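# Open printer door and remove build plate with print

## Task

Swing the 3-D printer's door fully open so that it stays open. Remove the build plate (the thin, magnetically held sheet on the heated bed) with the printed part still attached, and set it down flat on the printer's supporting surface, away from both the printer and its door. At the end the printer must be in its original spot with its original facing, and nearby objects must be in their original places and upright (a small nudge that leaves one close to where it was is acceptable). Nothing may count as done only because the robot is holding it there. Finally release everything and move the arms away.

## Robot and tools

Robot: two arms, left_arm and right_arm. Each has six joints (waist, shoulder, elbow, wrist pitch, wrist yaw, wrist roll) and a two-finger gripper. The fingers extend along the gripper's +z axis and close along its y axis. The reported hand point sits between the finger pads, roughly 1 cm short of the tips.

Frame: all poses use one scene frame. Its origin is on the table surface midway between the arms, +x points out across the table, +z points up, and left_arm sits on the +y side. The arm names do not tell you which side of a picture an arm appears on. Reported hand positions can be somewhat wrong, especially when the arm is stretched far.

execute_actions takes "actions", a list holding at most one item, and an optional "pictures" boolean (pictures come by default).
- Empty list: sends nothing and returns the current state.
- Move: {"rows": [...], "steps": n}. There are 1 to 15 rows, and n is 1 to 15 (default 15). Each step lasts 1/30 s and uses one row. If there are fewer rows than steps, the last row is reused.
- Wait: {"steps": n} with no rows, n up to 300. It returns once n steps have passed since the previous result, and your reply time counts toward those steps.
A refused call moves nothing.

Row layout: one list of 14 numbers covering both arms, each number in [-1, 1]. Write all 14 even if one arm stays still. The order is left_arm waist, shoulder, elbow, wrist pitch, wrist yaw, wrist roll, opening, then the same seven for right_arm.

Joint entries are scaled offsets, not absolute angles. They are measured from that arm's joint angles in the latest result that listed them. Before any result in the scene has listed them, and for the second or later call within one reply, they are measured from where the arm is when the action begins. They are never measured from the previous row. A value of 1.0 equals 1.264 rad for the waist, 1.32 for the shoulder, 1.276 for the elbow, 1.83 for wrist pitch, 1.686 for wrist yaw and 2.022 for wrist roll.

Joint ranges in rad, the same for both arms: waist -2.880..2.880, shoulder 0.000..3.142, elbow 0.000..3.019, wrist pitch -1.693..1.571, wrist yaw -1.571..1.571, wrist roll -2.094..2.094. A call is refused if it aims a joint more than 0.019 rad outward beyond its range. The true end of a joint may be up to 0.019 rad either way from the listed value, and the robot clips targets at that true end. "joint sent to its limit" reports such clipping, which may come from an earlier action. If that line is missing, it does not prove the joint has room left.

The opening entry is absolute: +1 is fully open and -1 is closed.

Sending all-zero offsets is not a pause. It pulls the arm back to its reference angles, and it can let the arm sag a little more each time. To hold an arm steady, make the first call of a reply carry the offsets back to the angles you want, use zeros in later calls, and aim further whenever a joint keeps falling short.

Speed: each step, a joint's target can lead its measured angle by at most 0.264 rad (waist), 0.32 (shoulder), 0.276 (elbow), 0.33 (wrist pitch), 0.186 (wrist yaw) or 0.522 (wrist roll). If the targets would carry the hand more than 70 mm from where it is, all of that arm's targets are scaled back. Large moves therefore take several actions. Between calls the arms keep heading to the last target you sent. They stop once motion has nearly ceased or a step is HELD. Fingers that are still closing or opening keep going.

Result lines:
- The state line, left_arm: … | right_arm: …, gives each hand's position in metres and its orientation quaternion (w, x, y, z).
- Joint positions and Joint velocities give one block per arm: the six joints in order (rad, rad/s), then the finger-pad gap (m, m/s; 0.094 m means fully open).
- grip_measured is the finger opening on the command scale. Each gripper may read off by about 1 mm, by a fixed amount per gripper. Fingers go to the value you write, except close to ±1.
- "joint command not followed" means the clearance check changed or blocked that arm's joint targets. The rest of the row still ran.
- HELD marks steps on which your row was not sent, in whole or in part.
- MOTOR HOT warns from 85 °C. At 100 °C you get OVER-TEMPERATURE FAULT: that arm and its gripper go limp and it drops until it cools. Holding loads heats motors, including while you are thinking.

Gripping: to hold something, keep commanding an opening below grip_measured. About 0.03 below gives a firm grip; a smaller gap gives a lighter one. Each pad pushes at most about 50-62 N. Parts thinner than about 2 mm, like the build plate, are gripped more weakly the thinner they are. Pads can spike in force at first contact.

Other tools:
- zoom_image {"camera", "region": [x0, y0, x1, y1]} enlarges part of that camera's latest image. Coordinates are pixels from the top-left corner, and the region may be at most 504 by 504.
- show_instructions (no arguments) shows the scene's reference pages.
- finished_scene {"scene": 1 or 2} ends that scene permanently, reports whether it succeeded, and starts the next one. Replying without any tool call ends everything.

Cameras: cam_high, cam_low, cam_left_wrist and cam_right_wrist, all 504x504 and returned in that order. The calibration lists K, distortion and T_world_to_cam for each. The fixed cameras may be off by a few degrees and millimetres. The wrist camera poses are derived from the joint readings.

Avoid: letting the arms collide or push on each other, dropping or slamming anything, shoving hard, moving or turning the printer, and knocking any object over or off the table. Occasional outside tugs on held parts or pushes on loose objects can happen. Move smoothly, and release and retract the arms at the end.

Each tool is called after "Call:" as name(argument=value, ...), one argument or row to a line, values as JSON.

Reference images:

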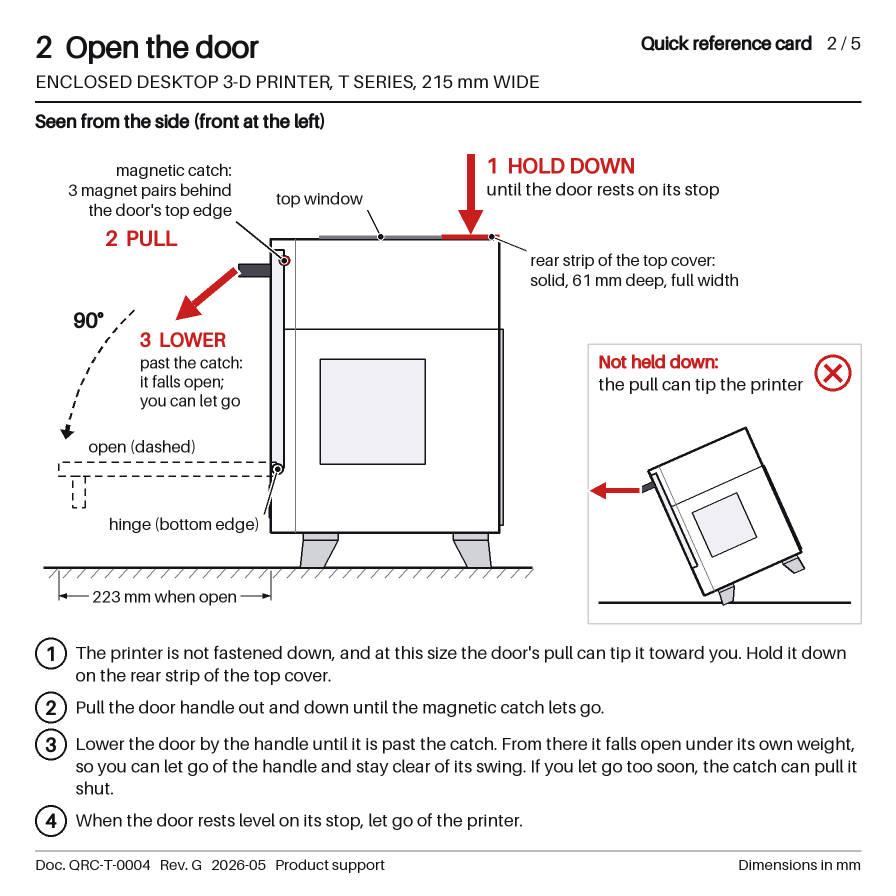

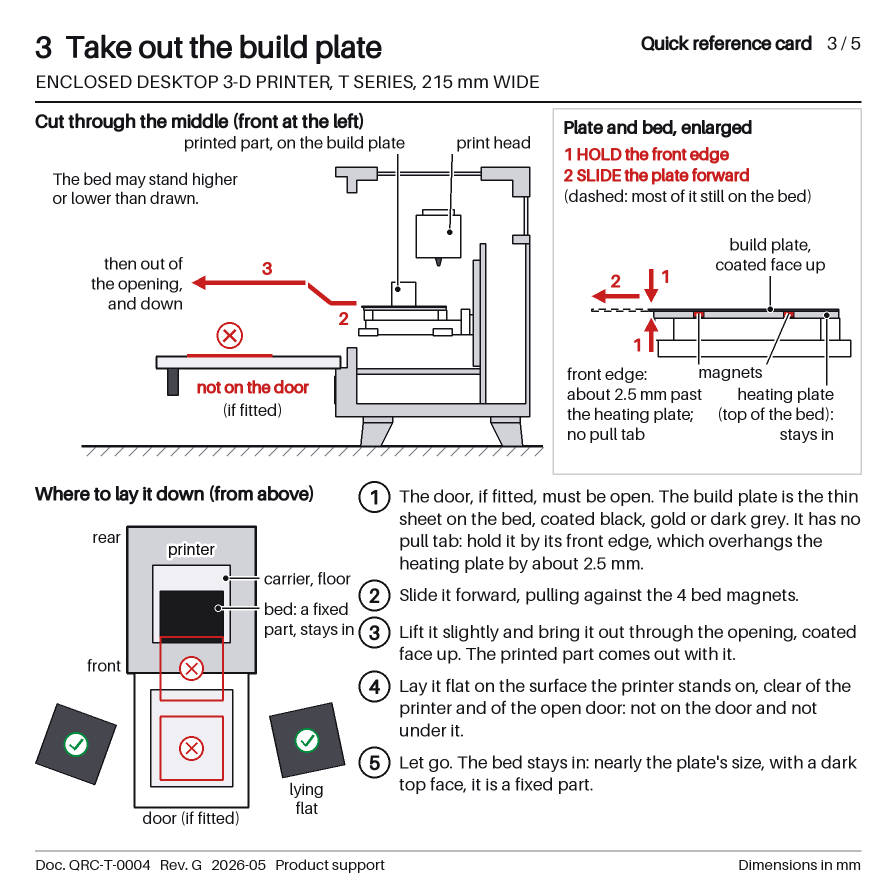

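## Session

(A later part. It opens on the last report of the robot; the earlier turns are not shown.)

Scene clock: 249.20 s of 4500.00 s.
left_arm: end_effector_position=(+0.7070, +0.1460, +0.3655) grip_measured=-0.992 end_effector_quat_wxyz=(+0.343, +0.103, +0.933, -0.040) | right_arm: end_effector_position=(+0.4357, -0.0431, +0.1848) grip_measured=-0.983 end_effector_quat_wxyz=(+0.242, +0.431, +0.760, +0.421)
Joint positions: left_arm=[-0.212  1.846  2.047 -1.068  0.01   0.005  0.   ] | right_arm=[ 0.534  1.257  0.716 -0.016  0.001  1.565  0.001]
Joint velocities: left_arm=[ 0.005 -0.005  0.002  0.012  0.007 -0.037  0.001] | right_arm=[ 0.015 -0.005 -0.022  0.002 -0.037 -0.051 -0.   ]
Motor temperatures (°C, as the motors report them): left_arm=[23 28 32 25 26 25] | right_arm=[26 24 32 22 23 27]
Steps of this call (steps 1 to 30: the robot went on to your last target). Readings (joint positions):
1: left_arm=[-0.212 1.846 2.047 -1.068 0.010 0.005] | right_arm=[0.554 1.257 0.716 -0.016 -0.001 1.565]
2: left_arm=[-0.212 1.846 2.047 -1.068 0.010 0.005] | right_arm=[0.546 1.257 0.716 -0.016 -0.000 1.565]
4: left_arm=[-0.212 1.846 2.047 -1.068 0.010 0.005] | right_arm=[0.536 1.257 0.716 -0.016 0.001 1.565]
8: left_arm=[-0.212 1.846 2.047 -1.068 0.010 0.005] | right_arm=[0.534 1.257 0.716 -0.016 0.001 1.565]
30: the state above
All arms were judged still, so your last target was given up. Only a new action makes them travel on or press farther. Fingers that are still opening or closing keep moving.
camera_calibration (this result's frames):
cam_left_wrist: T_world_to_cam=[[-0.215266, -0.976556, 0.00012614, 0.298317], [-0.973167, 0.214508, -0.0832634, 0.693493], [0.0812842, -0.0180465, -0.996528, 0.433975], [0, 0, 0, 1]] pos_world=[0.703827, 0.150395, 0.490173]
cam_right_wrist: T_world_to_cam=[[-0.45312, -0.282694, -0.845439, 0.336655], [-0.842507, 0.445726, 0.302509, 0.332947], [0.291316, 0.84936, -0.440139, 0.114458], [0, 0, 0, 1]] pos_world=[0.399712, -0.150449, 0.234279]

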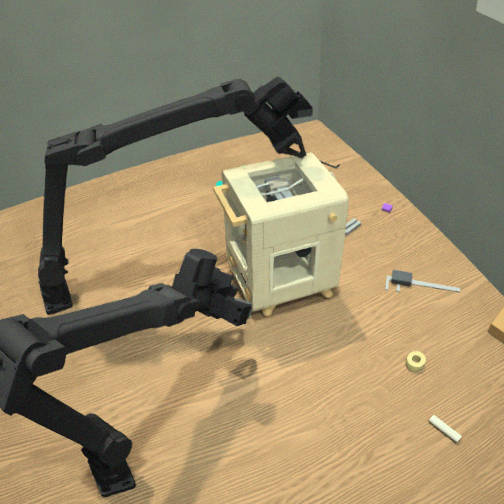

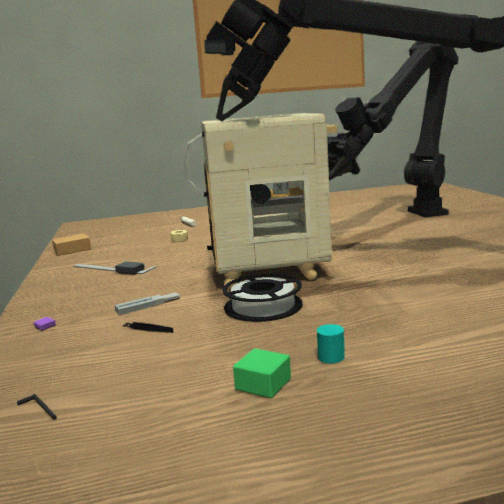

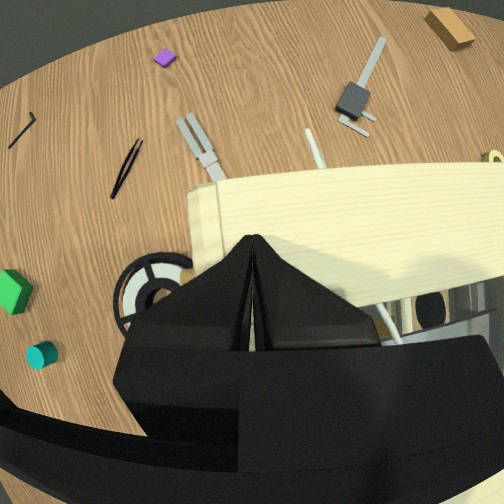

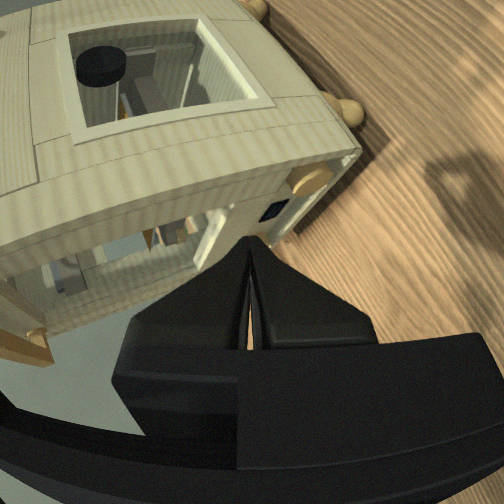

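Call:
execute_actions(
  actions=[
    {"rows":[[0,0.06,0,0,0,0,-1,0,0.015,0.02,0,0,0,-1],[0,0.06,0,0,0,0,-1,0,0.03,0.04,0,0,0,-1],[0,0.06,0,0,0,0,-1,-0.005,0.045,0.055,0,0,0,-1],[0,0.06,0,0,0,0,-1,-0.01,0.06,0.07,0,0,0,-1],[0,0.06,0,0,0,0,-1,-0.015,0.075,0.085,0,0,0,-1],[0,0.06,0,0,0,0,-1,-0.015,0.09,0.1,0,0,0,-1],[0,0.06,0,0,0,0,-1,-0.015,0.101,0.113,0,0,0,-1]],"steps":15},
  ],
  pictures=false,
)

Call:
execute_actions(
  actions=[
    {"steps":20},
  ],
)

Scene clock: 263.87 s of 4500.00 s.
left_arm: end_effector_position=(+0.7070, +0.1460, +0.3655) grip_measured=-0.992 end_effector_quat_wxyz=(+0.343, +0.103, +0.933, -0.040) | right_arm: end_effector_position=(+0.4678, -0.0316, +0.1529) grip_measured=-0.983 end_effector_quat_wxyz=(+0.230, +0.444, +0.772, +0.394)
Joint positions: left_arm=[-0.212  1.846  2.047 -1.068  0.01   0.005  0.   ] | right_arm=[ 0.522  1.405  0.796 -0.016  0.001  1.565  0.001]
Joint velocities: left_arm=[-0.015 -0.015  0.012 -0.012 -0.037 -0.022  0.001] | right_arm=[ 0.005 -0.015  0.022  0.002  0.081 -0.081 -0.001]
Motor temperatures (°C, as the motors report them): left_arm=[23 28 32 25 26 25] | right_arm=[26 24 31 22 23 27]
Steps of this call (steps 1 to 90: nothing new was sent; then 11.17 s passed at rest; steps 91 to 105: all 15 steps of this action). Readings (joint positions):
91: left_arm=[-0.212 1.846 2.047 -1.068 0.010 0.005] | right_arm=[0.534 1.258 0.716 -0.016 0.001 1.565]
92: left_arm=[-0.212 1.846 2.047 -1.068 0.010 0.005] | right_arm=[0.534 1.261 0.716 -0.016 0.001 1.565]
94: left_arm=[-0.212 1.846 2.047 -1.068 0.010 0.005] | right_arm=[0.534 1.280 0.721 -0.016 0.001 1.565]
98: left_arm=[-0.212 1.846 2.047 -1.068 0.010 0.005] | right_arm=[0.526 1.366 0.769 -0.016 0.001 1.565]
105: the state above

Scene clock: 264.53 s of 4500.00 s.
left_arm: end_effector_position=(+0.7070, +0.1460, +0.3655) grip_measured=-0.992 end_effector_quat_wxyz=(+0.343, +0.103, +0.933, -0.040) | right_arm: end_effector_position=(+0.4678, -0.0316, +0.1529) grip_measured=-0.983 end_effector_quat_wxyz=(+0.230, +0.444, +0.772, +0.394)
Joint positions: left_arm=[-0.212  1.846  2.047 -1.068  0.01   0.005  0.   ] | right_arm=[ 0.522  1.405  0.796 -0.016  0.001  1.565  0.001]
Joint velocities: left_arm=[-0.005  0.005 -0.017 -0.032 -0.051 -0.022  0.001] | right_arm=[ 0.005 -0.005 -0.017 -0.012  0.007 -0.037  0.   ]
Motor temperatures (°C, as the motors report them): left_arm=[23 28 32 25 26 25] | right_arm=[26 24 32 22 23 27]
Steps of this call (steps 1 to 15: the robot went on to your last target; steps 16 to 20: nothing new was sent). Readings (joint positions):
1: left_arm=[-0.212 1.846 2.047 -1.068 0.010 0.005] | right_arm=[0.522 1.405 0.796 -0.016 0.001 1.565]
2: left_arm=[-0.212 1.846 2.047 -1.068 0.010 0.005] | right_arm=[0.522 1.405 0.796 -0.016 0.001 1.565]
4: left_arm=[-0.212 1.846 2.047 -1.068 0.010 0.005] | right_arm=[0.522 1.405 0.796 -0.016 0.001 1.565]
8: left_arm=[-0.212 1.846 2.047 -1.068 0.010 0.005] | right_arm=[0.522 1.405 0.796 -0.016 0.001 1.565]
20: the state above
All arms were judged still, so your last target was given up. Only a new action makes them travel on or press farther. Fingers that are still opening or closing keep moving.
camera_calibration (this result's frames):
cam_left_wrist: T_world_to_cam=[[-0.215266, -0.976556, 0.00012614, 0.298317], [-0.973167, 0.214508, -0.0832634, 0.693493], [0.0812842, -0.0180465, -0.996528, 0.433975], [0, 0, 0, 1]] pos_world=[0.703827, 0.150395, 0.490173]
cam_right_wrist: T_world_to_cam=[[-0.504817, -0.305158, -0.807489, 0.345137], [-0.818502, 0.466403, 0.335444, 0.348845], [0.274252, 0.830269, -0.485221, 0.09555], [0, 0, 0, 1]] pos_world=[0.433557, -0.136713, 0.208039]

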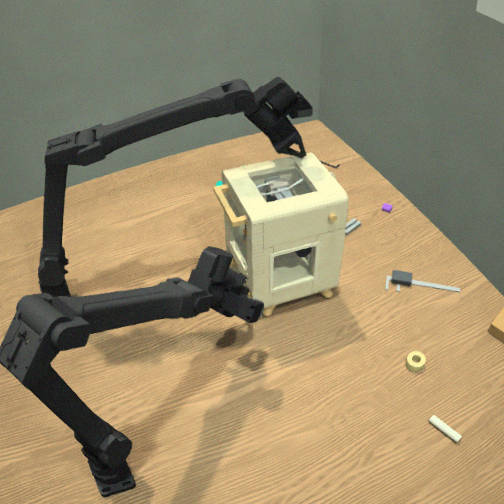

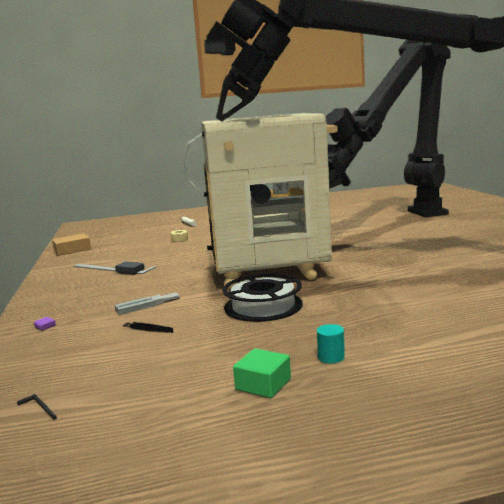

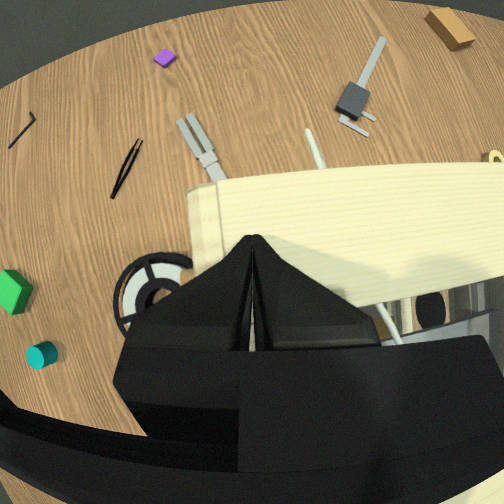

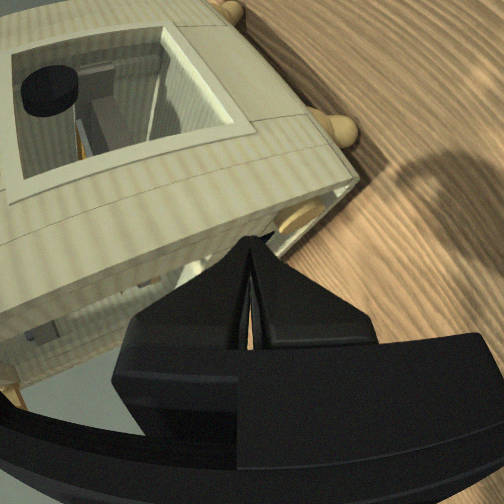

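Call:
execute_actions(
  actions=[
    {"rows":[[0,0.06,0,0,0,0,-1,0,0,0.05,0,0,0,-1],[0,0.06,0,0,0,0,-1,0,0,0.06,0,0,0,-1],[0,0.06,0,0,0,0,-1,-0.005,0.005,0.07,0,0,0,-1],[0,0.06,0,0,0,0,-1,-0.01,0.01,0.08,0,0,0,-1],[0,0.06,0,0,0,0,-1,-0.015,0.02,0.09,0,0,0,-1],[0,0.06,0,0,0,0,-1,-0.018,0.027,0.1,0,0,0,-1]],"steps":15},
  ],
  pictures=false,
)

Call:
execute_actions(
  actions=[
    {"steps":15},
  ],
)

Scene clock: 275.00 s of 4500.00 s.
left_arm: end_effector_position=(+0.7077, +0.1461, +0.3654) grip_measured=-0.992 end_effector_quat_wxyz=(+0.344, +0.103, +0.933, -0.040) | right_arm: end_effector_position=(+0.4866, -0.0278, +0.1644) grip_measured=-0.984 end_effector_quat_wxyz=(+0.236, +0.445, +0.765, +0.401)
Joint positions: left_arm=[-0.212  1.847  2.047 -1.065  0.008  0.005  0.   ] | right_arm=[ 0.51   1.432  0.847 -0.02  -0.002  1.565  0.001]
Joint velocities: left_arm=[-0.015 -0.005  0.017 -0.012 -0.022 -0.022  0.   ] | right_arm=[-0.005  0.005  0.007 -0.002  0.022 -0.022  0.001]
Motor temperatures (°C, as the motors report them): left_arm=[23 28 32 25 26 25] | right_arm=[26 24 33 22 23 27]
Steps of this call (steps 1 to 90: nothing new was sent; then 6.97 s passed at rest; steps 91 to 105: all 15 steps of this action). Readings (joint positions):
91: left_arm=[-0.212 1.846 2.047 -1.068 0.010 0.005] | right_arm=[0.522 1.405 0.796 -0.016 0.001 1.565]
92: left_arm=[-0.212 1.846 2.047 -1.068 0.010 0.005] | right_arm=[0.522 1.405 0.797 -0.016 0.001 1.565]
94: left_arm=[-0.212 1.846 2.047 -1.068 0.010 0.005] | right_arm=[0.522 1.407 0.803 -0.016 0.001 1.565]
98: left_arm=[-0.212 1.846 2.047 -1.068 0.009 0.005] | right_arm=[0.513 1.429 0.847 -0.017 -0.001 1.565]
105: the state above

Scene clock: 275.50 s of 4500.00 s.
left_arm: end_effector_position=(+0.7077, +0.1461, +0.3654) grip_measured=-0.992 end_effector_quat_wxyz=(+0.344, +0.103, +0.933, -0.040) | right_arm: end_effector_position=(+0.4866, -0.0278, +0.1644) grip_measured=-0.984 end_effector_quat_wxyz=(+0.236, +0.445, +0.765, +0.401)
Joint positions: left_arm=[-0.212  1.847  2.047 -1.065  0.008  0.005  0.   ] | right_arm=[ 0.51   1.432  0.847 -0.02  -0.002  1.565  0.001]
Joint velocities: left_arm=[ 0.005 -0.015  0.002 -0.027 -0.007  0.037  0.001] | right_arm=[-0.005 -0.005 -0.002  0.002  0.154 -0.066 -0.001]
Motor temperatures (°C, as the motors report them): left_arm=[23 28 32 25 26 25] | right_arm=[26 24 33 22 23 27]
Steps of this call (steps 1 to 15: the robot went on to your last target). Readings (joint positions):
1: left_arm=[-0.212 1.847 2.047 -1.065 0.008 0.005] | right_arm=[0.510 1.432 0.847 -0.020 -0.002 1.565]
2: left_arm=[-0.212 1.847 2.047 -1.065 0.008 0.005] | right_arm=[0.510 1.432 0.847 -0.020 -0.002 1.565]
4: left_arm=[-0.212 1.847 2.047 -1.065 0.008 0.005] | right_arm=[0.510 1.432 0.847 -0.020 -0.002 1.565]
8: left_arm=[-0.212 1.847 2.047 -1.065 0.008 0.005] | right_arm=[0.510 1.432 0.847 -0.020 -0.002 1.565]
15: the state above
All arms were judged still, so your last target was given up. Only a new action makes them travel on or press farther. Fingers that are still opening or closing keep moving.
camera_calibration (this result's frames):
cam_left_wrist: T_world_to_cam=[[-0.214298, -0.976768, -0.00104479, 0.298357], [-0.973201, 0.213607, -0.0851582, 0.69501], [0.083403, -0.0172325, -0.996367, 0.43213], [0, 0, 0, 1]] pos_world=[0.70428, 0.150414, 0.490058]
cam_right_wrist: T_world_to_cam=[[-0.494008, -0.291135, -0.819266, 0.362154], [-0.819556, 0.470553, 0.326967, 0.360661], [0.290316, 0.832959, -0.471059, 0.0827865], [0, 0, 0, 1]] pos_world=[0.450455, -0.133232, 0.217774]

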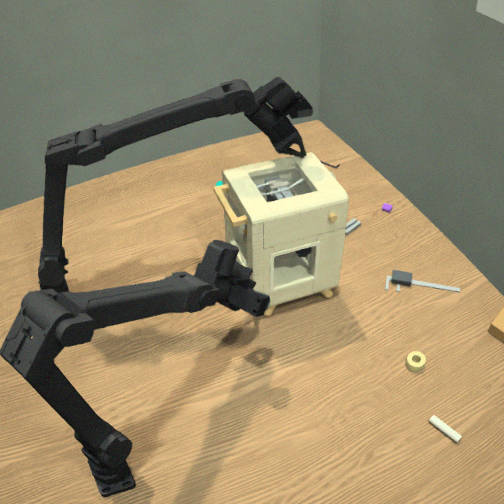

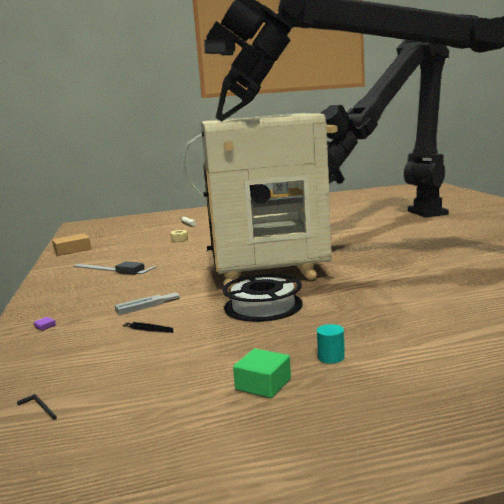

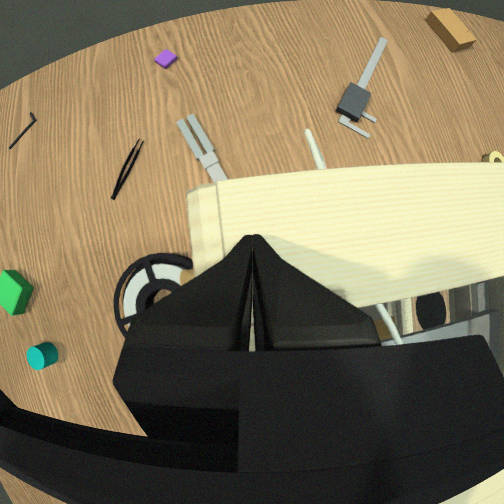

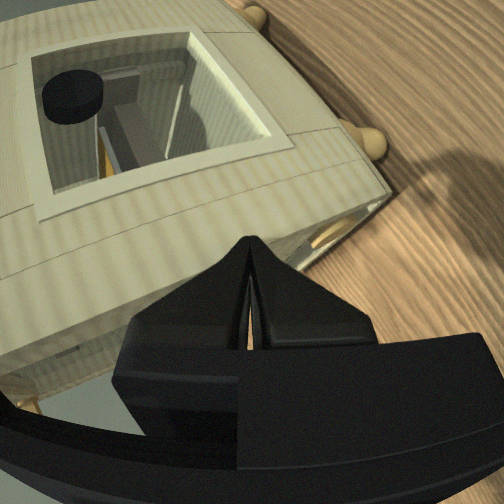

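Call:
execute_actions(
  actions=[
    {"rows":[[0,0.06,0,0,0,0,-1,0,-0.04,0,0,0,0,-1],[0,0.06,0,0,0,0,-1,0,-0.04,0,0,0,0,-1],[0,0.06,0,0,0,0,-1,0,-0.04,0,0,0,0,-1],[0,0.06,0,0,0,0,-1,0,-0.04,0,0,0,0,-1],[0,0.06,0,0,0,0,-1,0.02,-0.04,0,0,0,0,-1],[0,0.06,0,0,0,0,-1,0.045,-0.04,0,0,0,0,-1]],"steps":15},
  ],
  pictures=false,
)

Call:
execute_actions(
  actions=[
    {"rows":[[0,0.06,0,0,0,0,-1,0,0.02,0.05,0,0,0,-1],[0,0.06,0,0,0,0,-1,0,0.03,0.06,0,0,0,-1],[0,0.06,0,0,0,0,-1,0,0.04,0.06,0,0,0,-1],[0,0.06,0,0,0,0,-1,0,0.05,0.07,0,0,0,-1],[0,0.06,0,0,0,0,-1,0,0.06,0.07,0,0,0,-1]],"steps":15},
  ],
)

Scene clock: 287.53 s of 4500.00 s.
left_arm: end_effector_position=(+0.7077, +0.1461, +0.3654) grip_measured=-0.992 end_effector_quat_wxyz=(+0.344, +0.103, +0.933, -0.040) | right_arm: end_effector_position=(+0.4673, -0.0005, +0.1897) grip_measured=-0.984 end_effector_quat_wxyz=(+0.234, +0.417, +0.768, +0.426)
Joint positions: left_arm=[-0.212  1.847  2.047 -1.065  0.008  0.005  0.   ] | right_arm=[ 0.571  1.384  0.846 -0.02  -0.001  1.565  0.001]
Joint velocities: left_arm=[-0.005  0.005 -0.002 -0.002 -0.051  0.022 -0.001] | right_arm=[ 0.005 -0.024 -0.002  0.017 -0.007  0.037 -0.001]
Motor temperatures (°C, as the motors report them): left_arm=[23 28 32 25 26 25] | right_arm=[26 24 34 22 23 27]
Steps of this call (steps 1 to 90: nothing new was sent; then 8.53 s passed at rest; steps 91 to 105: all 15 steps of this action). Readings (joint positions):
91: left_arm=[-0.212 1.847 2.047 -1.065 0.008 0.005] | right_arm=[0.510 1.429 0.847 -0.020 -0.002 1.565]
92: left_arm=[-0.212 1.847 2.047 -1.065 0.008 0.005] | right_arm=[0.510 1.425 0.846 -0.020 -0.002 1.565]
94: left_arm=[-0.212 1.847 2.047 -1.065 0.008 0.005] | right_arm=[0.510 1.411 0.846 -0.020 -0.002 1.565]
98: left_arm=[-0.212 1.847 2.047 -1.065 0.008 0.005] | right_arm=[0.534 1.386 0.846 -0.020 -0.001 1.565]
105: the state above

Scene clock: 288.03 s of 4500.00 s.
left_arm: end_effector_position=(+0.7077, +0.1461, +0.3654) grip_measured=-0.992 end_effector_quat_wxyz=(+0.344, +0.103, +0.933, -0.040) | right_arm: end_effector_position=(+0.4781, +0.0065, +0.1562) grip_measured=-0.984 end_effector_quat_wxyz=(+0.221, +0.424, +0.781, +0.402)
Joint positions: left_arm=[-0.212  1.847  2.047 -1.065  0.008  0.005  0.   ] | right_arm=[ 0.571  1.472  0.873 -0.02  -0.001  1.565  0.001]
Joint velocities: left_arm=[-0.015 -0.005  0.027  0.017  0.007 -0.022  0.   ] | right_arm=[ 0.005  0.005  0.007  0.002 -0.066  0.051 -0.001]
Motor temperatures (°C, as the motors report them): left_arm=[23 28 32 25 26 25] | right_arm=[26 24 34 22 23 27]
Steps of this call (steps 1 to 15: all 15 steps of this action). Readings (joint positions):
1: left_arm=[-0.212 1.847 2.047 -1.065 0.008 0.005] | right_arm=[0.571 1.385 0.846 -0.020 -0.001 1.565]
2: left_arm=[-0.212 1.847 2.047 -1.065 0.008 0.005] | right_arm=[0.571 1.389 0.848 -0.020 -0.001 1.565]
4: left_arm=[-0.212 1.847 2.047 -1.065 0.008 0.005] | right_arm=[0.571 1.406 0.856 -0.020 -0.001 1.565]
8: left_arm=[-0.212 1.847 2.047 -1.065 0.008 0.005] | right_arm=[0.571 1.456 0.873 -0.020 -0.001 1.565]
15: the state above
camera_calibration (this result's frames):
cam_left_wrist: T_world_to_cam=[[-0.214298, -0.976768, -0.00104479, 0.298357], [-0.973201, 0.213607, -0.0851582, 0.69501], [0.083403, -0.0172325, -0.996367, 0.43213], [0, 0, 0, 1]] pos_world=[0.70428, 0.150414, 0.490058]
cam_right_wrist: T_world_to_cam=[[-0.485267, -0.326579, -0.811087, 0.356001], [-0.842305, 0.423498, 0.333425, 0.350434], [0.234604, 0.844983, -0.480588, 0.0808394], [0, 0, 0, 1]] pos_world=[0.448962, -0.100453, 0.210755]

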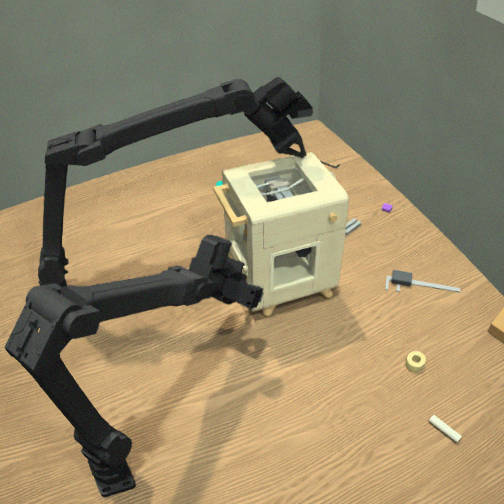

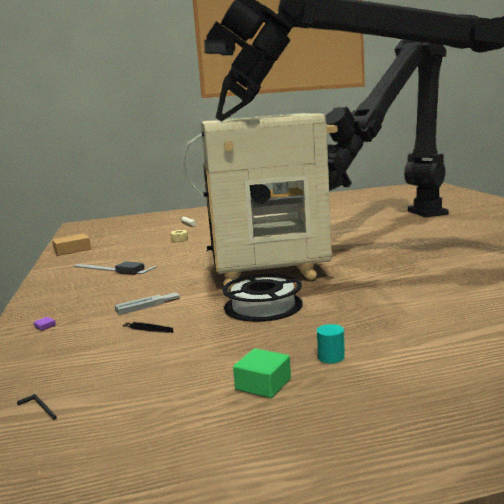

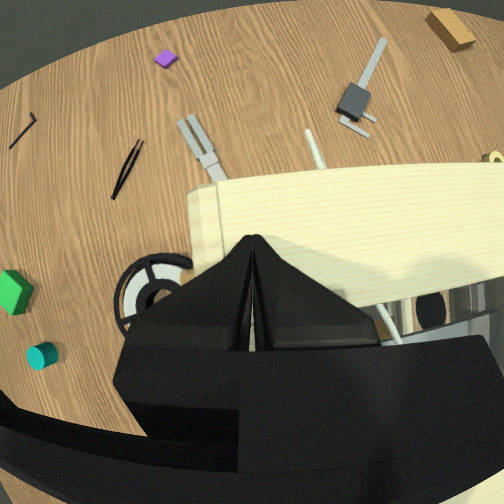

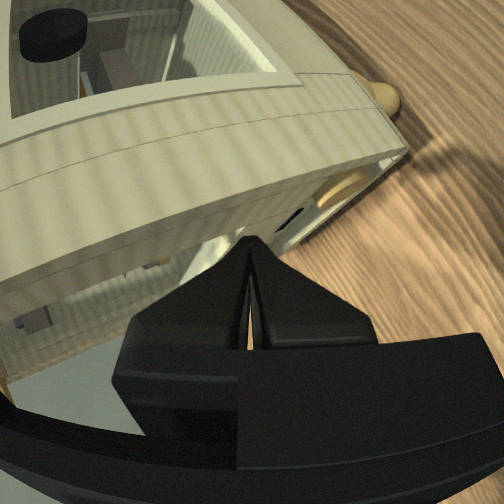

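Call:
execute_actions(
  actions=[
    {"rows":[[0,0.06,0,0,0,0,-1,0,0,0.05,0,0,0,-1],[0,0.06,0,0,0,0,-1,0,0.005,0.06,0,0,0,-1],[0,0.06,0,0,0,0,-1,-0.005,0.01,0.07,0,0,0,-1],[0,0.06,0,0,0,0,-1,-0.01,0.015,0.075,0,0,0,-1],[0,0.06,0,0,0,0,-1,-0.015,0.02,0.08,0,0,0,-1],[0,0.06,0,0,0,0,-1,-0.02,0.025,0.085,0,0,0,-1],[0,0.06,0,0,0,0,-1,-0.025,0.03,0.09,0,0,0,-1],[0,0.06,0,0,0,0,-1,-0.03,0.03,0.09,0,0,0,-1]],"steps":15},
  ],
)

Scene clock: 298.33 s of 4500.00 s.
left_arm: end_effector_position=(+0.7080, +0.1461, +0.3653) grip_measured=-0.992 end_effector_quat_wxyz=(+0.344, +0.103, +0.932, -0.039) | right_arm: end_effector_position=(+0.4862, +0.0119, +0.1575) grip_measured=-0.984 end_effector_quat_wxyz=(+0.217, +0.422, +0.781, +0.406)
Joint positions: left_arm=[-0.212  1.847  2.047 -1.064  0.008  0.005  0.   ] | right_arm=[ 0.567  1.493  0.899 -0.021 -0.014  1.565  0.001]
Joint velocities: left_arm=[ 0.005 -0.005  0.007  0.007 -0.066 -0.007  0.001] | right_arm=[-0.005  0.015 -0.002  0.002  0.007  0.007 -0.001]
Motor temperatures (°C, as the motors report them): left_arm=[23 28 32 25 26 25] | right_arm=[26 24 35 22 23 27]
Steps of this call (steps 1 to 15: the robot went on to your last target; steps 16 to 90: nothing new was sent; then 6.80 s passed at rest; steps 91 to 105: all 15 steps of this action). Readings (joint positions):
91: left_arm=[-0.212 1.847 2.047 -1.065 0.008 0.005] | right_arm=[0.571 1.472 0.873 -0.020 -0.001 1.565]
92: left_arm=[-0.212 1.847 2.047 -1.065 0.008 0.005] | right_arm=[0.571 1.472 0.874 -0.020 -0.001 1.565]
94: left_arm=[-0.212 1.847 2.047 -1.065 0.008 0.005] | right_arm=[0.571 1.475 0.880 -0.020 -0.001 1.565]
98: left_arm=[-0.212 1.847 2.047 -1.064 0.008 0.005] | right_arm=[0.567 1.490 0.899 -0.021 -0.012 1.565]
105: the state above
camera_calibration (this result's frames):
cam_left_wrist: T_world_to_cam=[[-0.214055, -0.976821, -0.00133812, 0.298367], [-0.973185, 0.213376, -0.0859171, 0.695604], [0.0842112, -0.0170888, -0.996301, 0.431402], [0, 0, 0, 1]] pos_world=[0.70449, 0.150398, 0.48997]
cam_right_wrist: T_world_to_cam=[[-0.484252, -0.32339, -0.812969, 0.362535], [-0.844827, 0.414465, 0.338358, 0.355098], [0.227526, 0.850669, -0.473914, 0.0773387], [0, 0, 0, 1]] pos_world=[0.457958, -0.095725, 0.211232]

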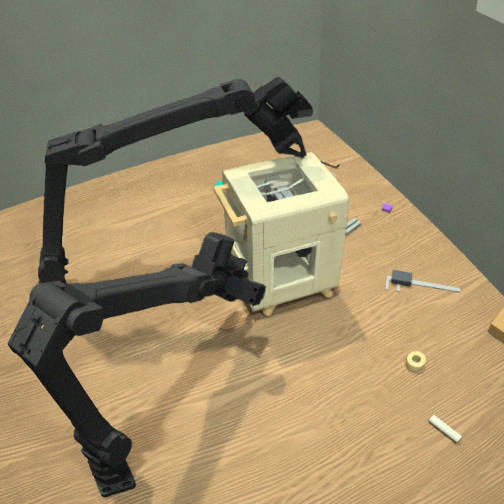

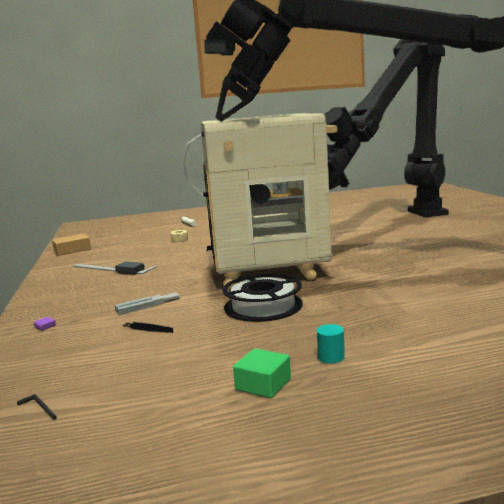

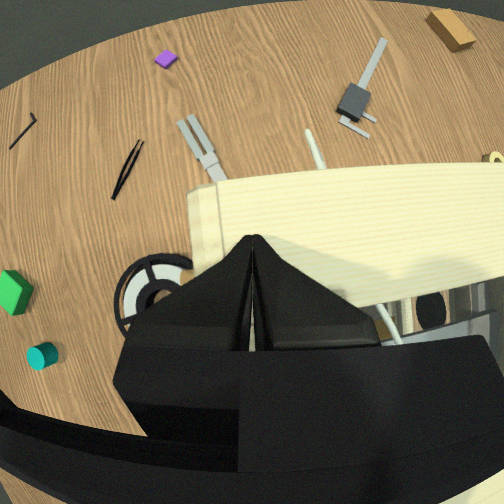

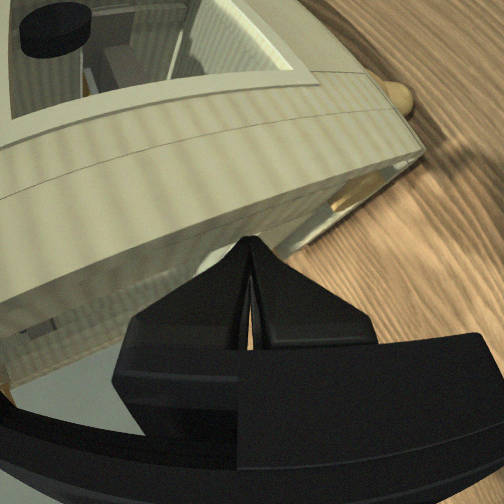

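Call:
execute_actions(
  actions=[
    {"rows":[[0,0.06,0,0,0,0,-1,-0.02,0.01,0.06,0,0.01,0,-1],[0,0.06,0,0,0,0,-1,-0.03,0.015,0.07,0,0.01,0,-1],[0,0.06,0,0,0,0,-1,-0.04,0.02,0.075,0,0.015,0,-1],[0,0.06,0,0,0,0,-1,-0.05,0.025,0.08,0,0.02,0,-1],[0,0.06,0,0,0,0,-1,-0.06,0.03,0.085,0,0.025,0,-1],[0,0.06,0,0,0,0,-1,-0.07,0.03,0.09,0,0.03,0,-1],[0,0.06,0,0,0,0,-1,-0.08,0.03,0.09,0,0.03,0,-1],[0,0.06,0,0,0,0,-1,-0.09,0.035,0.095,0,0.03,0,-1],[0,0.06,0,0,0,0,-1,-0.1,0.04,0.1,0,0.03,0,-1]],"steps":15},
  ],
)

Scene clock: 307.40 s of 4500.00 s.
left_arm: end_effector_position=(+0.7139, +0.1474, +0.3657) grip_measured=-0.992 end_effector_quat_wxyz=(+0.352, +0.101, +0.930, -0.038) | right_arm: end_effector_position=(+0.5182, -0.0198, +0.1574) grip_measured=-0.984 end_effector_quat_wxyz=(+0.239, +0.453, +0.764, +0.394)
Joint positions: left_arm=[-0.209  1.854  2.051 -1.046  0.005  0.005  0.   ] | right_arm=[ 0.498  1.521  0.93  -0.022  0.007  1.565  0.001]
Joint velocities: left_arm=[-0.005  0.005  0.017  0.032  0.022 -0.037 -0.001] | right_arm=[-0.259  0.103  0.1   -0.007  0.095  0.007 -0.002]
Motor temperatures (°C, as the motors report them): left_arm=[23 28 32 25 26 25] | right_arm=[26 24 36 22 24 27]
Steps of this call (steps 1 to 15: the robot went on to your last target; steps 16 to 90: nothing new was sent; then 5.57 s passed at rest; steps 91 to 105: all 15 steps of this action). Readings (joint positions):
91: left_arm=[-0.212 1.847 2.047 -1.064 0.008 0.005] | right_arm=[0.567 1.493 0.899 -0.021 -0.014 1.565]
92: left_arm=[-0.212 1.847 2.047 -1.064 0.008 0.005] | right_arm=[0.567 1.493 0.899 -0.021 -0.014 1.565]
94: left_arm=[-0.212 1.847 2.047 -1.064 0.008 0.005] | right_arm=[0.565 1.495 0.901 -0.021 -0.014 1.565]
98: left_arm=[-0.211 1.848 2.047 -1.057 0.005 0.005] | right_arm=[0.555 1.500 0.907 -0.022 -0.008 1.565]
105: the state above
camera_calibration (this result's frames):
cam_left_wrist: T_world_to_cam=[[-0.20945, -0.977812, -0.00369119, 0.298583], [-0.972692, 0.208737, -0.101481, 0.707108], [0.0999997, -0.0176648, -0.994831, 0.419553], [0, 0, 0, 1]] pos_world=[0.708382, 0.15177, 0.490244]
cam_right_wrist: T_world_to_cam=[[-0.504362, -0.288991, -0.813697, 0.378923], [-0.808491, 0.488984, 0.327469, 0.379651], [0.303249, 0.82303, -0.480272, 0.0582161], [0, 0, 0, 1]] pos_world=[0.480405, -0.124052, 0.211964]

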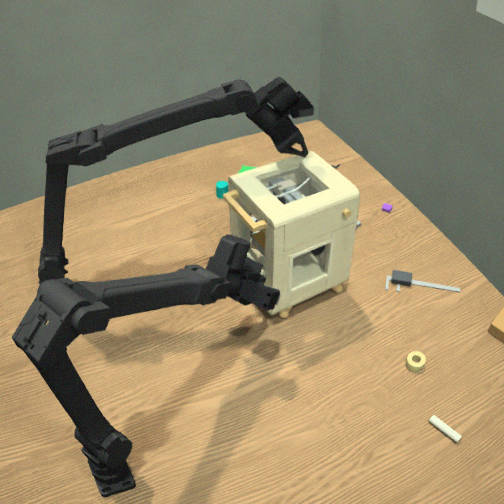

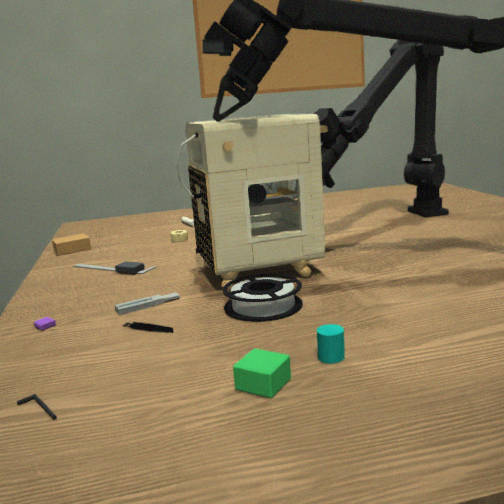

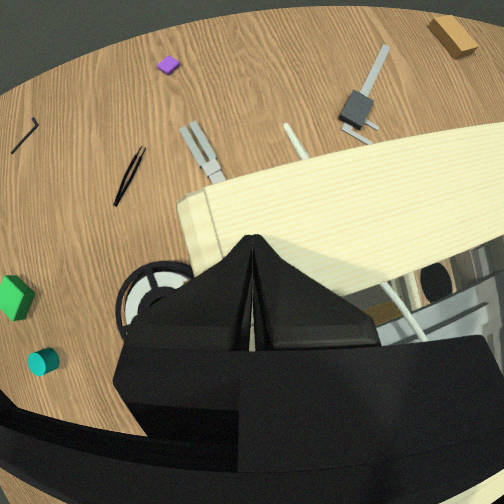

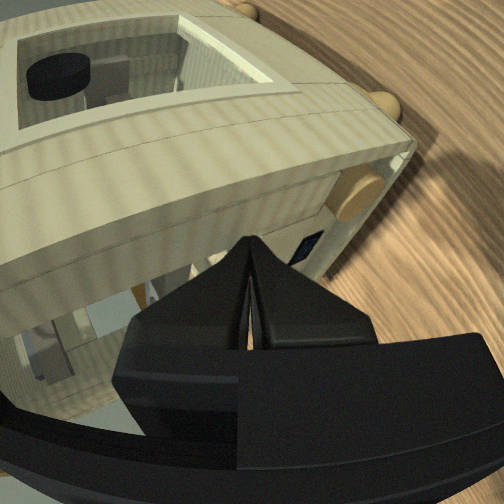

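Call:
execute_actions(
  actions=[],
)

Call:
zoom_image(
  camera="cam_high",
  region=[190, 130, 390, 330],
)

Scene clock: 310.33 s of 4500.00 s.
left_arm: end_effector_position=(+0.7146, +0.1470, +0.3657) grip_measured=-0.992 end_effector_quat_wxyz=(+0.352, +0.101, +0.930, -0.039) | right_arm: end_effector_position=(+0.5320, -0.0378, +0.1552) grip_measured=-0.984 end_effector_quat_wxyz=(+0.250, +0.468, +0.755, +0.385)
Joint positions: left_arm=[-0.209  1.855  2.052 -1.043  0.006  0.005  0.   ] | right_arm=[ 0.465  1.535  0.94  -0.022  0.02   1.565  0.001]
Joint velocities: left_arm=[-0.005 -0.024 -0.002  0.007 -0.037  0.051  0.   ] | right_arm=[-0.015 -0.005  0.007 -0.027 -0.007  0.066 -0.001]
Motor temperatures (°C, as the motors report them): left_arm=[23 28 32 25 26 25] | right_arm=[26 24 36 22 24 27]
Steps of this call (steps 1 to 30: the robot went on to your last target; steps 31 to 88: nothing new was sent). Readings (joint positions):
1: left_arm=[-0.209 1.854 2.051 -1.045 0.005 0.005] | right_arm=[0.490 1.524 0.933 -0.022 0.011 1.565]
2: left_arm=[-0.209 1.855 2.052 -1.044 0.005 0.005] | right_arm=[0.483 1.527 0.936 -0.022 0.014 1.565]
4: left_arm=[-0.209 1.855 2.052 -1.044 0.005 0.005] | right_arm=[0.471 1.532 0.940 -0.022 0.019 1.565]
8: left_arm=[-0.209 1.855 2.052 -1.043 0.006 0.005] | right_arm=[0.465 1.535 0.940 -0.022 0.020 1.565]
88: the state above
All arms were judged still, so your last target was given up. Only a new action makes them travel on or press farther. Fingers that are still opening or closing keep moving.
camera_calibration (this result's frames):
cam_left_wrist: T_world_to_cam=[[-0.210186, -0.977657, -0.00283841, 0.298579], [-0.972361, 0.209347, -0.103381, 0.708244], [0.101665, -0.0189692, -0.994638, 0.418379], [0, 0, 0, 1]] pos_world=[0.708891, 0.151575, 0.490202]
cam_right_wrist: T_world_to_cam=[[-0.516256, -0.2728, -0.811825, 0.385493], [-0.786106, 0.527121, 0.322771, 0.390566], [0.339878, 0.804813, -0.486579, 0.0485462], [0, 0, 0, 1]] pos_world=[0.489539, -0.139784, 0.210511]

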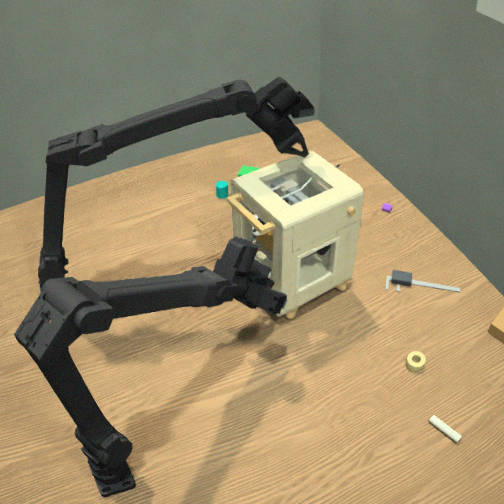

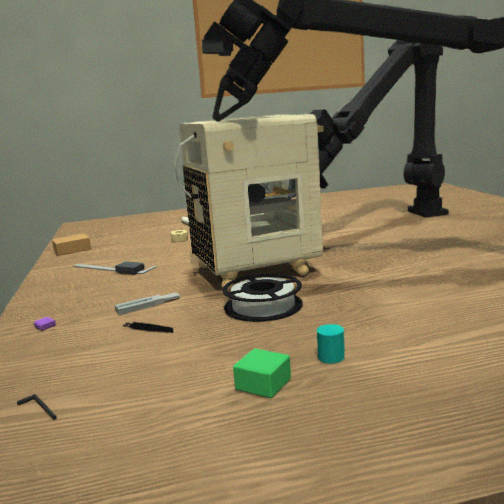

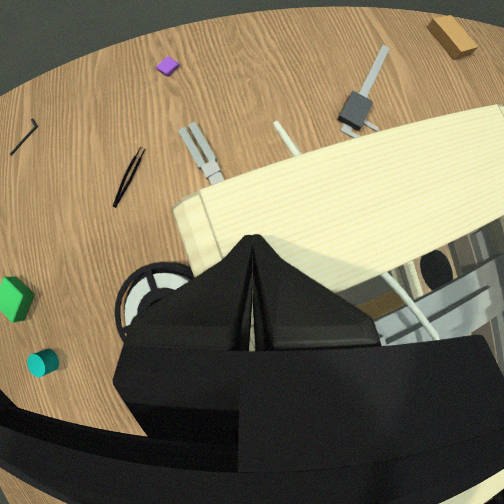

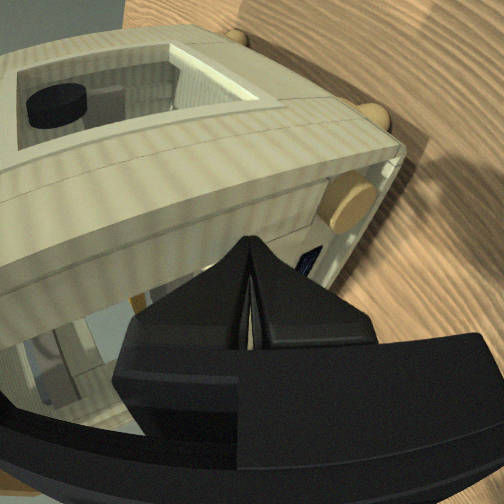

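Region (190, 130, 390, 330) of cam_high's 504x504 image, scaled by 2.520, with more detail than that image has.

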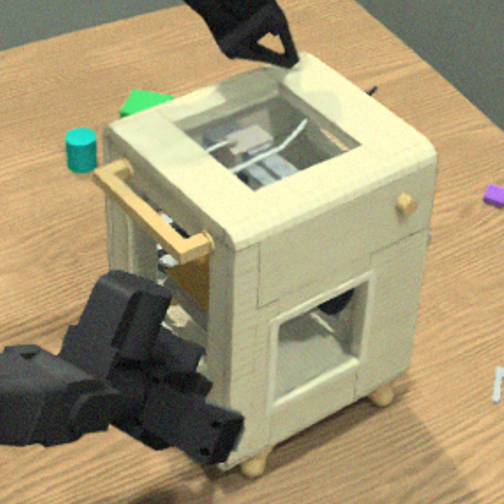

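Call:
execute_actions(
  actions=[
    {"rows":[[0,-0.01,0,0,0,0,-1,0,-0.03,-0.02,0,0,0,-1],[0,-0.02,0,0,0,0,-1,0,-0.06,-0.04,0,0,0,-1],[0,-0.035,0,0.01,0,0,-1,0,-0.09,-0.06,0,0,0,-1],[0,-0.035,0,0.02,0,0,-1,0,-0.12,-0.08,0,0,0,-1],[0,-0.035,0,0.03,0,0,-1,0,-0.14,-0.1,0,0,0,-1]],"steps":15},
  ],
  pictures=false,
)

Call:
execute_actions(
  actions=[
    {"rows":[[-0.02,0,0,0,0,0,-1,-0.07,0,0,0,0,0,-1],[-0.04,0,0,0,0,0,-1,-0.14,0,0,0,0,0,-1],[-0.065,0,0,0,0,0,-1,-0.21,0,0,0,0,0,-1],[-0.065,0,0,0,0,0,-1,-0.28,0,0,0,0,0,-1]],"steps":15},
  ],
  pictures=false,
)

Call:
execute_actions(
  actions=[
    {"steps":15},
  ],
  pictures=false,
)

Scene clock: 330.43 s of 4500.00 s.
left_arm: end_effector_position=(+0.7083, +0.1483, +0.4051) grip_measured=-0.992 end_effector_quat_wxyz=(+0.391, +0.099, +0.914, -0.043) | right_arm: end_effector_position=(+0.4848, -0.0610, +0.1947) grip_measured=-0.984 end_effector_quat_wxyz=(+0.265, +0.460, +0.741, +0.411)
Joint positions: left_arm=[-0.209  1.805  2.049 -1.006  0.006  0.005  0.   ] | right_arm=[ 0.465  1.337  0.811 -0.022  0.019  1.565  0.001]
Joint velocities: left_arm=[ 0.005 -0.015  0.007 -0.007 -0.022 -0.066  0.   ] | right_arm=[-0.005  0.073 -0.002 -0.007 -0.007 -0.051 -0.001]
Motor temperatures (°C, as the motors report them): left_arm=[23 28 32 25 26 25] | right_arm=[26 24 37 22 24 27]
Steps of this call (steps 1 to 90: nothing new was sent; then 16.60 s passed at rest; steps 91 to 105: all 15 steps of this action). Readings (joint positions):
91: left_arm=[-0.209 1.851 2.052 -1.041 0.006 0.005] | right_arm=[0.465 1.532 0.937 -0.022 0.019 1.565]
92: left_arm=[-0.209 1.849 2.051 -1.041 0.006 0.005] | right_arm=[0.465 1.525 0.929 -0.022 0.019 1.565]
94: left_arm=[-0.209 1.842 2.050 -1.038 0.006 0.005] | right_arm=[0.465 1.487 0.892 -0.022 0.019 1.565]
98: left_arm=[-0.209 1.823 2.049 -1.012 0.006 0.005] | right_arm=[0.465 1.367 0.812 -0.022 0.019 1.565]
105: the state above

Scene clock: 330.93 s of 4500.00 s.
left_arm: end_effector_position=(+0.6903, +0.0802, +0.4051) grip_measured=-0.992 end_effector_quat_wxyz=(+0.388, +0.143, +0.908, -0.062) | right_arm: end_effector_position=(+0.5393, -0.2618, +0.1933) grip_measured=-0.984 end_effector_quat_wxyz=(+0.340, +0.595, +0.639, +0.351)
Joint positions: left_arm=[-0.306  1.805  2.049 -1.006  0.006  0.005  0.   ] | right_arm=[ 0.079  1.34   0.811 -0.022  0.023  1.565  0.001]
Joint velocities: left_arm=[ 0.054  0.015 -0.002 -0.012  0.037 -0.051 -0.   ] | right_arm=[ 0.23  -0.015  0.002 -0.007  0.022 -0.022 -0.   ]
Motor temperatures (°C, as the motors report them): left_arm=[23 28 32 25 26 25] | right_arm=[26 24 37 22 24 27]
Steps of this call (steps 1 to 15: all 15 steps of this action). Readings (joint positions):
1: left_arm=[-0.210 1.805 2.049 -1.006 0.006 0.005] | right_arm=[0.460 1.339 0.811 -0.022 0.016 1.565]
2: left_arm=[-0.212 1.805 2.049 -1.006 0.006 0.005] | right_arm=[0.444 1.340 0.811 -0.022 0.013 1.565]
4: left_arm=[-0.226 1.805 2.049 -1.006 0.006 0.005] | right_arm=[0.379 1.340 0.811 -0.022 0.012 1.565]
8: left_arm=[-0.277 1.805 2.049 -1.006 0.006 0.005] | right_arm=[0.188 1.340 0.811 -0.022 0.014 1.565]
15: the state above

Scene clock: 331.43 s of 4500.00 s.
left_arm: end_effector_position=(+0.6920, +0.0858, +0.4051) grip_measured=-0.992 end_effector_quat_wxyz=(+0.388, +0.140, +0.909, -0.060) | right_arm: end_effector_position=(+0.5377, -0.2439, +0.1933) grip_measured=-0.984 end_effector_quat_wxyz=(+0.333, +0.584, +0.649, +0.357)
Joint positions: left_arm=[-0.298  1.805  2.049 -1.006  0.006  0.005  0.   ] | right_arm=[ 0.111  1.34   0.811 -0.022  0.02   1.565  0.001]
Joint velocities: left_arm=[ 0.005 -0.005  0.002  0.007 -0.037  0.037  0.   ] | right_arm=[ 0.005  0.005 -0.012 -0.007  0.037 -0.051 -0.   ]
Motor temperatures (°C, as the motors report them): left_arm=[23 28 32 25 26 25] | right_arm=[26 24 37 22 24 27]
Steps of this call (steps 1 to 15: the robot went on to your last target). Readings (joint positions):
1: left_arm=[-0.305 1.805 2.049 -1.006 0.006 0.005] | right_arm=[0.088 1.340 0.811 -0.022 0.023 1.565]
2: left_arm=[-0.303 1.805 2.049 -1.006 0.006 0.005] | right_arm=[0.096 1.340 0.811 -0.022 0.022 1.565]
4: left_arm=[-0.300 1.805 2.049 -1.006 0.006 0.005] | right_arm=[0.108 1.340 0.811 -0.022 0.020 1.565]
8: left_arm=[-0.298 1.805 2.049 -1.006 0.006 0.005] | right_arm=[0.111 1.340 0.811 -0.022 0.020 1.565]
15: the state above


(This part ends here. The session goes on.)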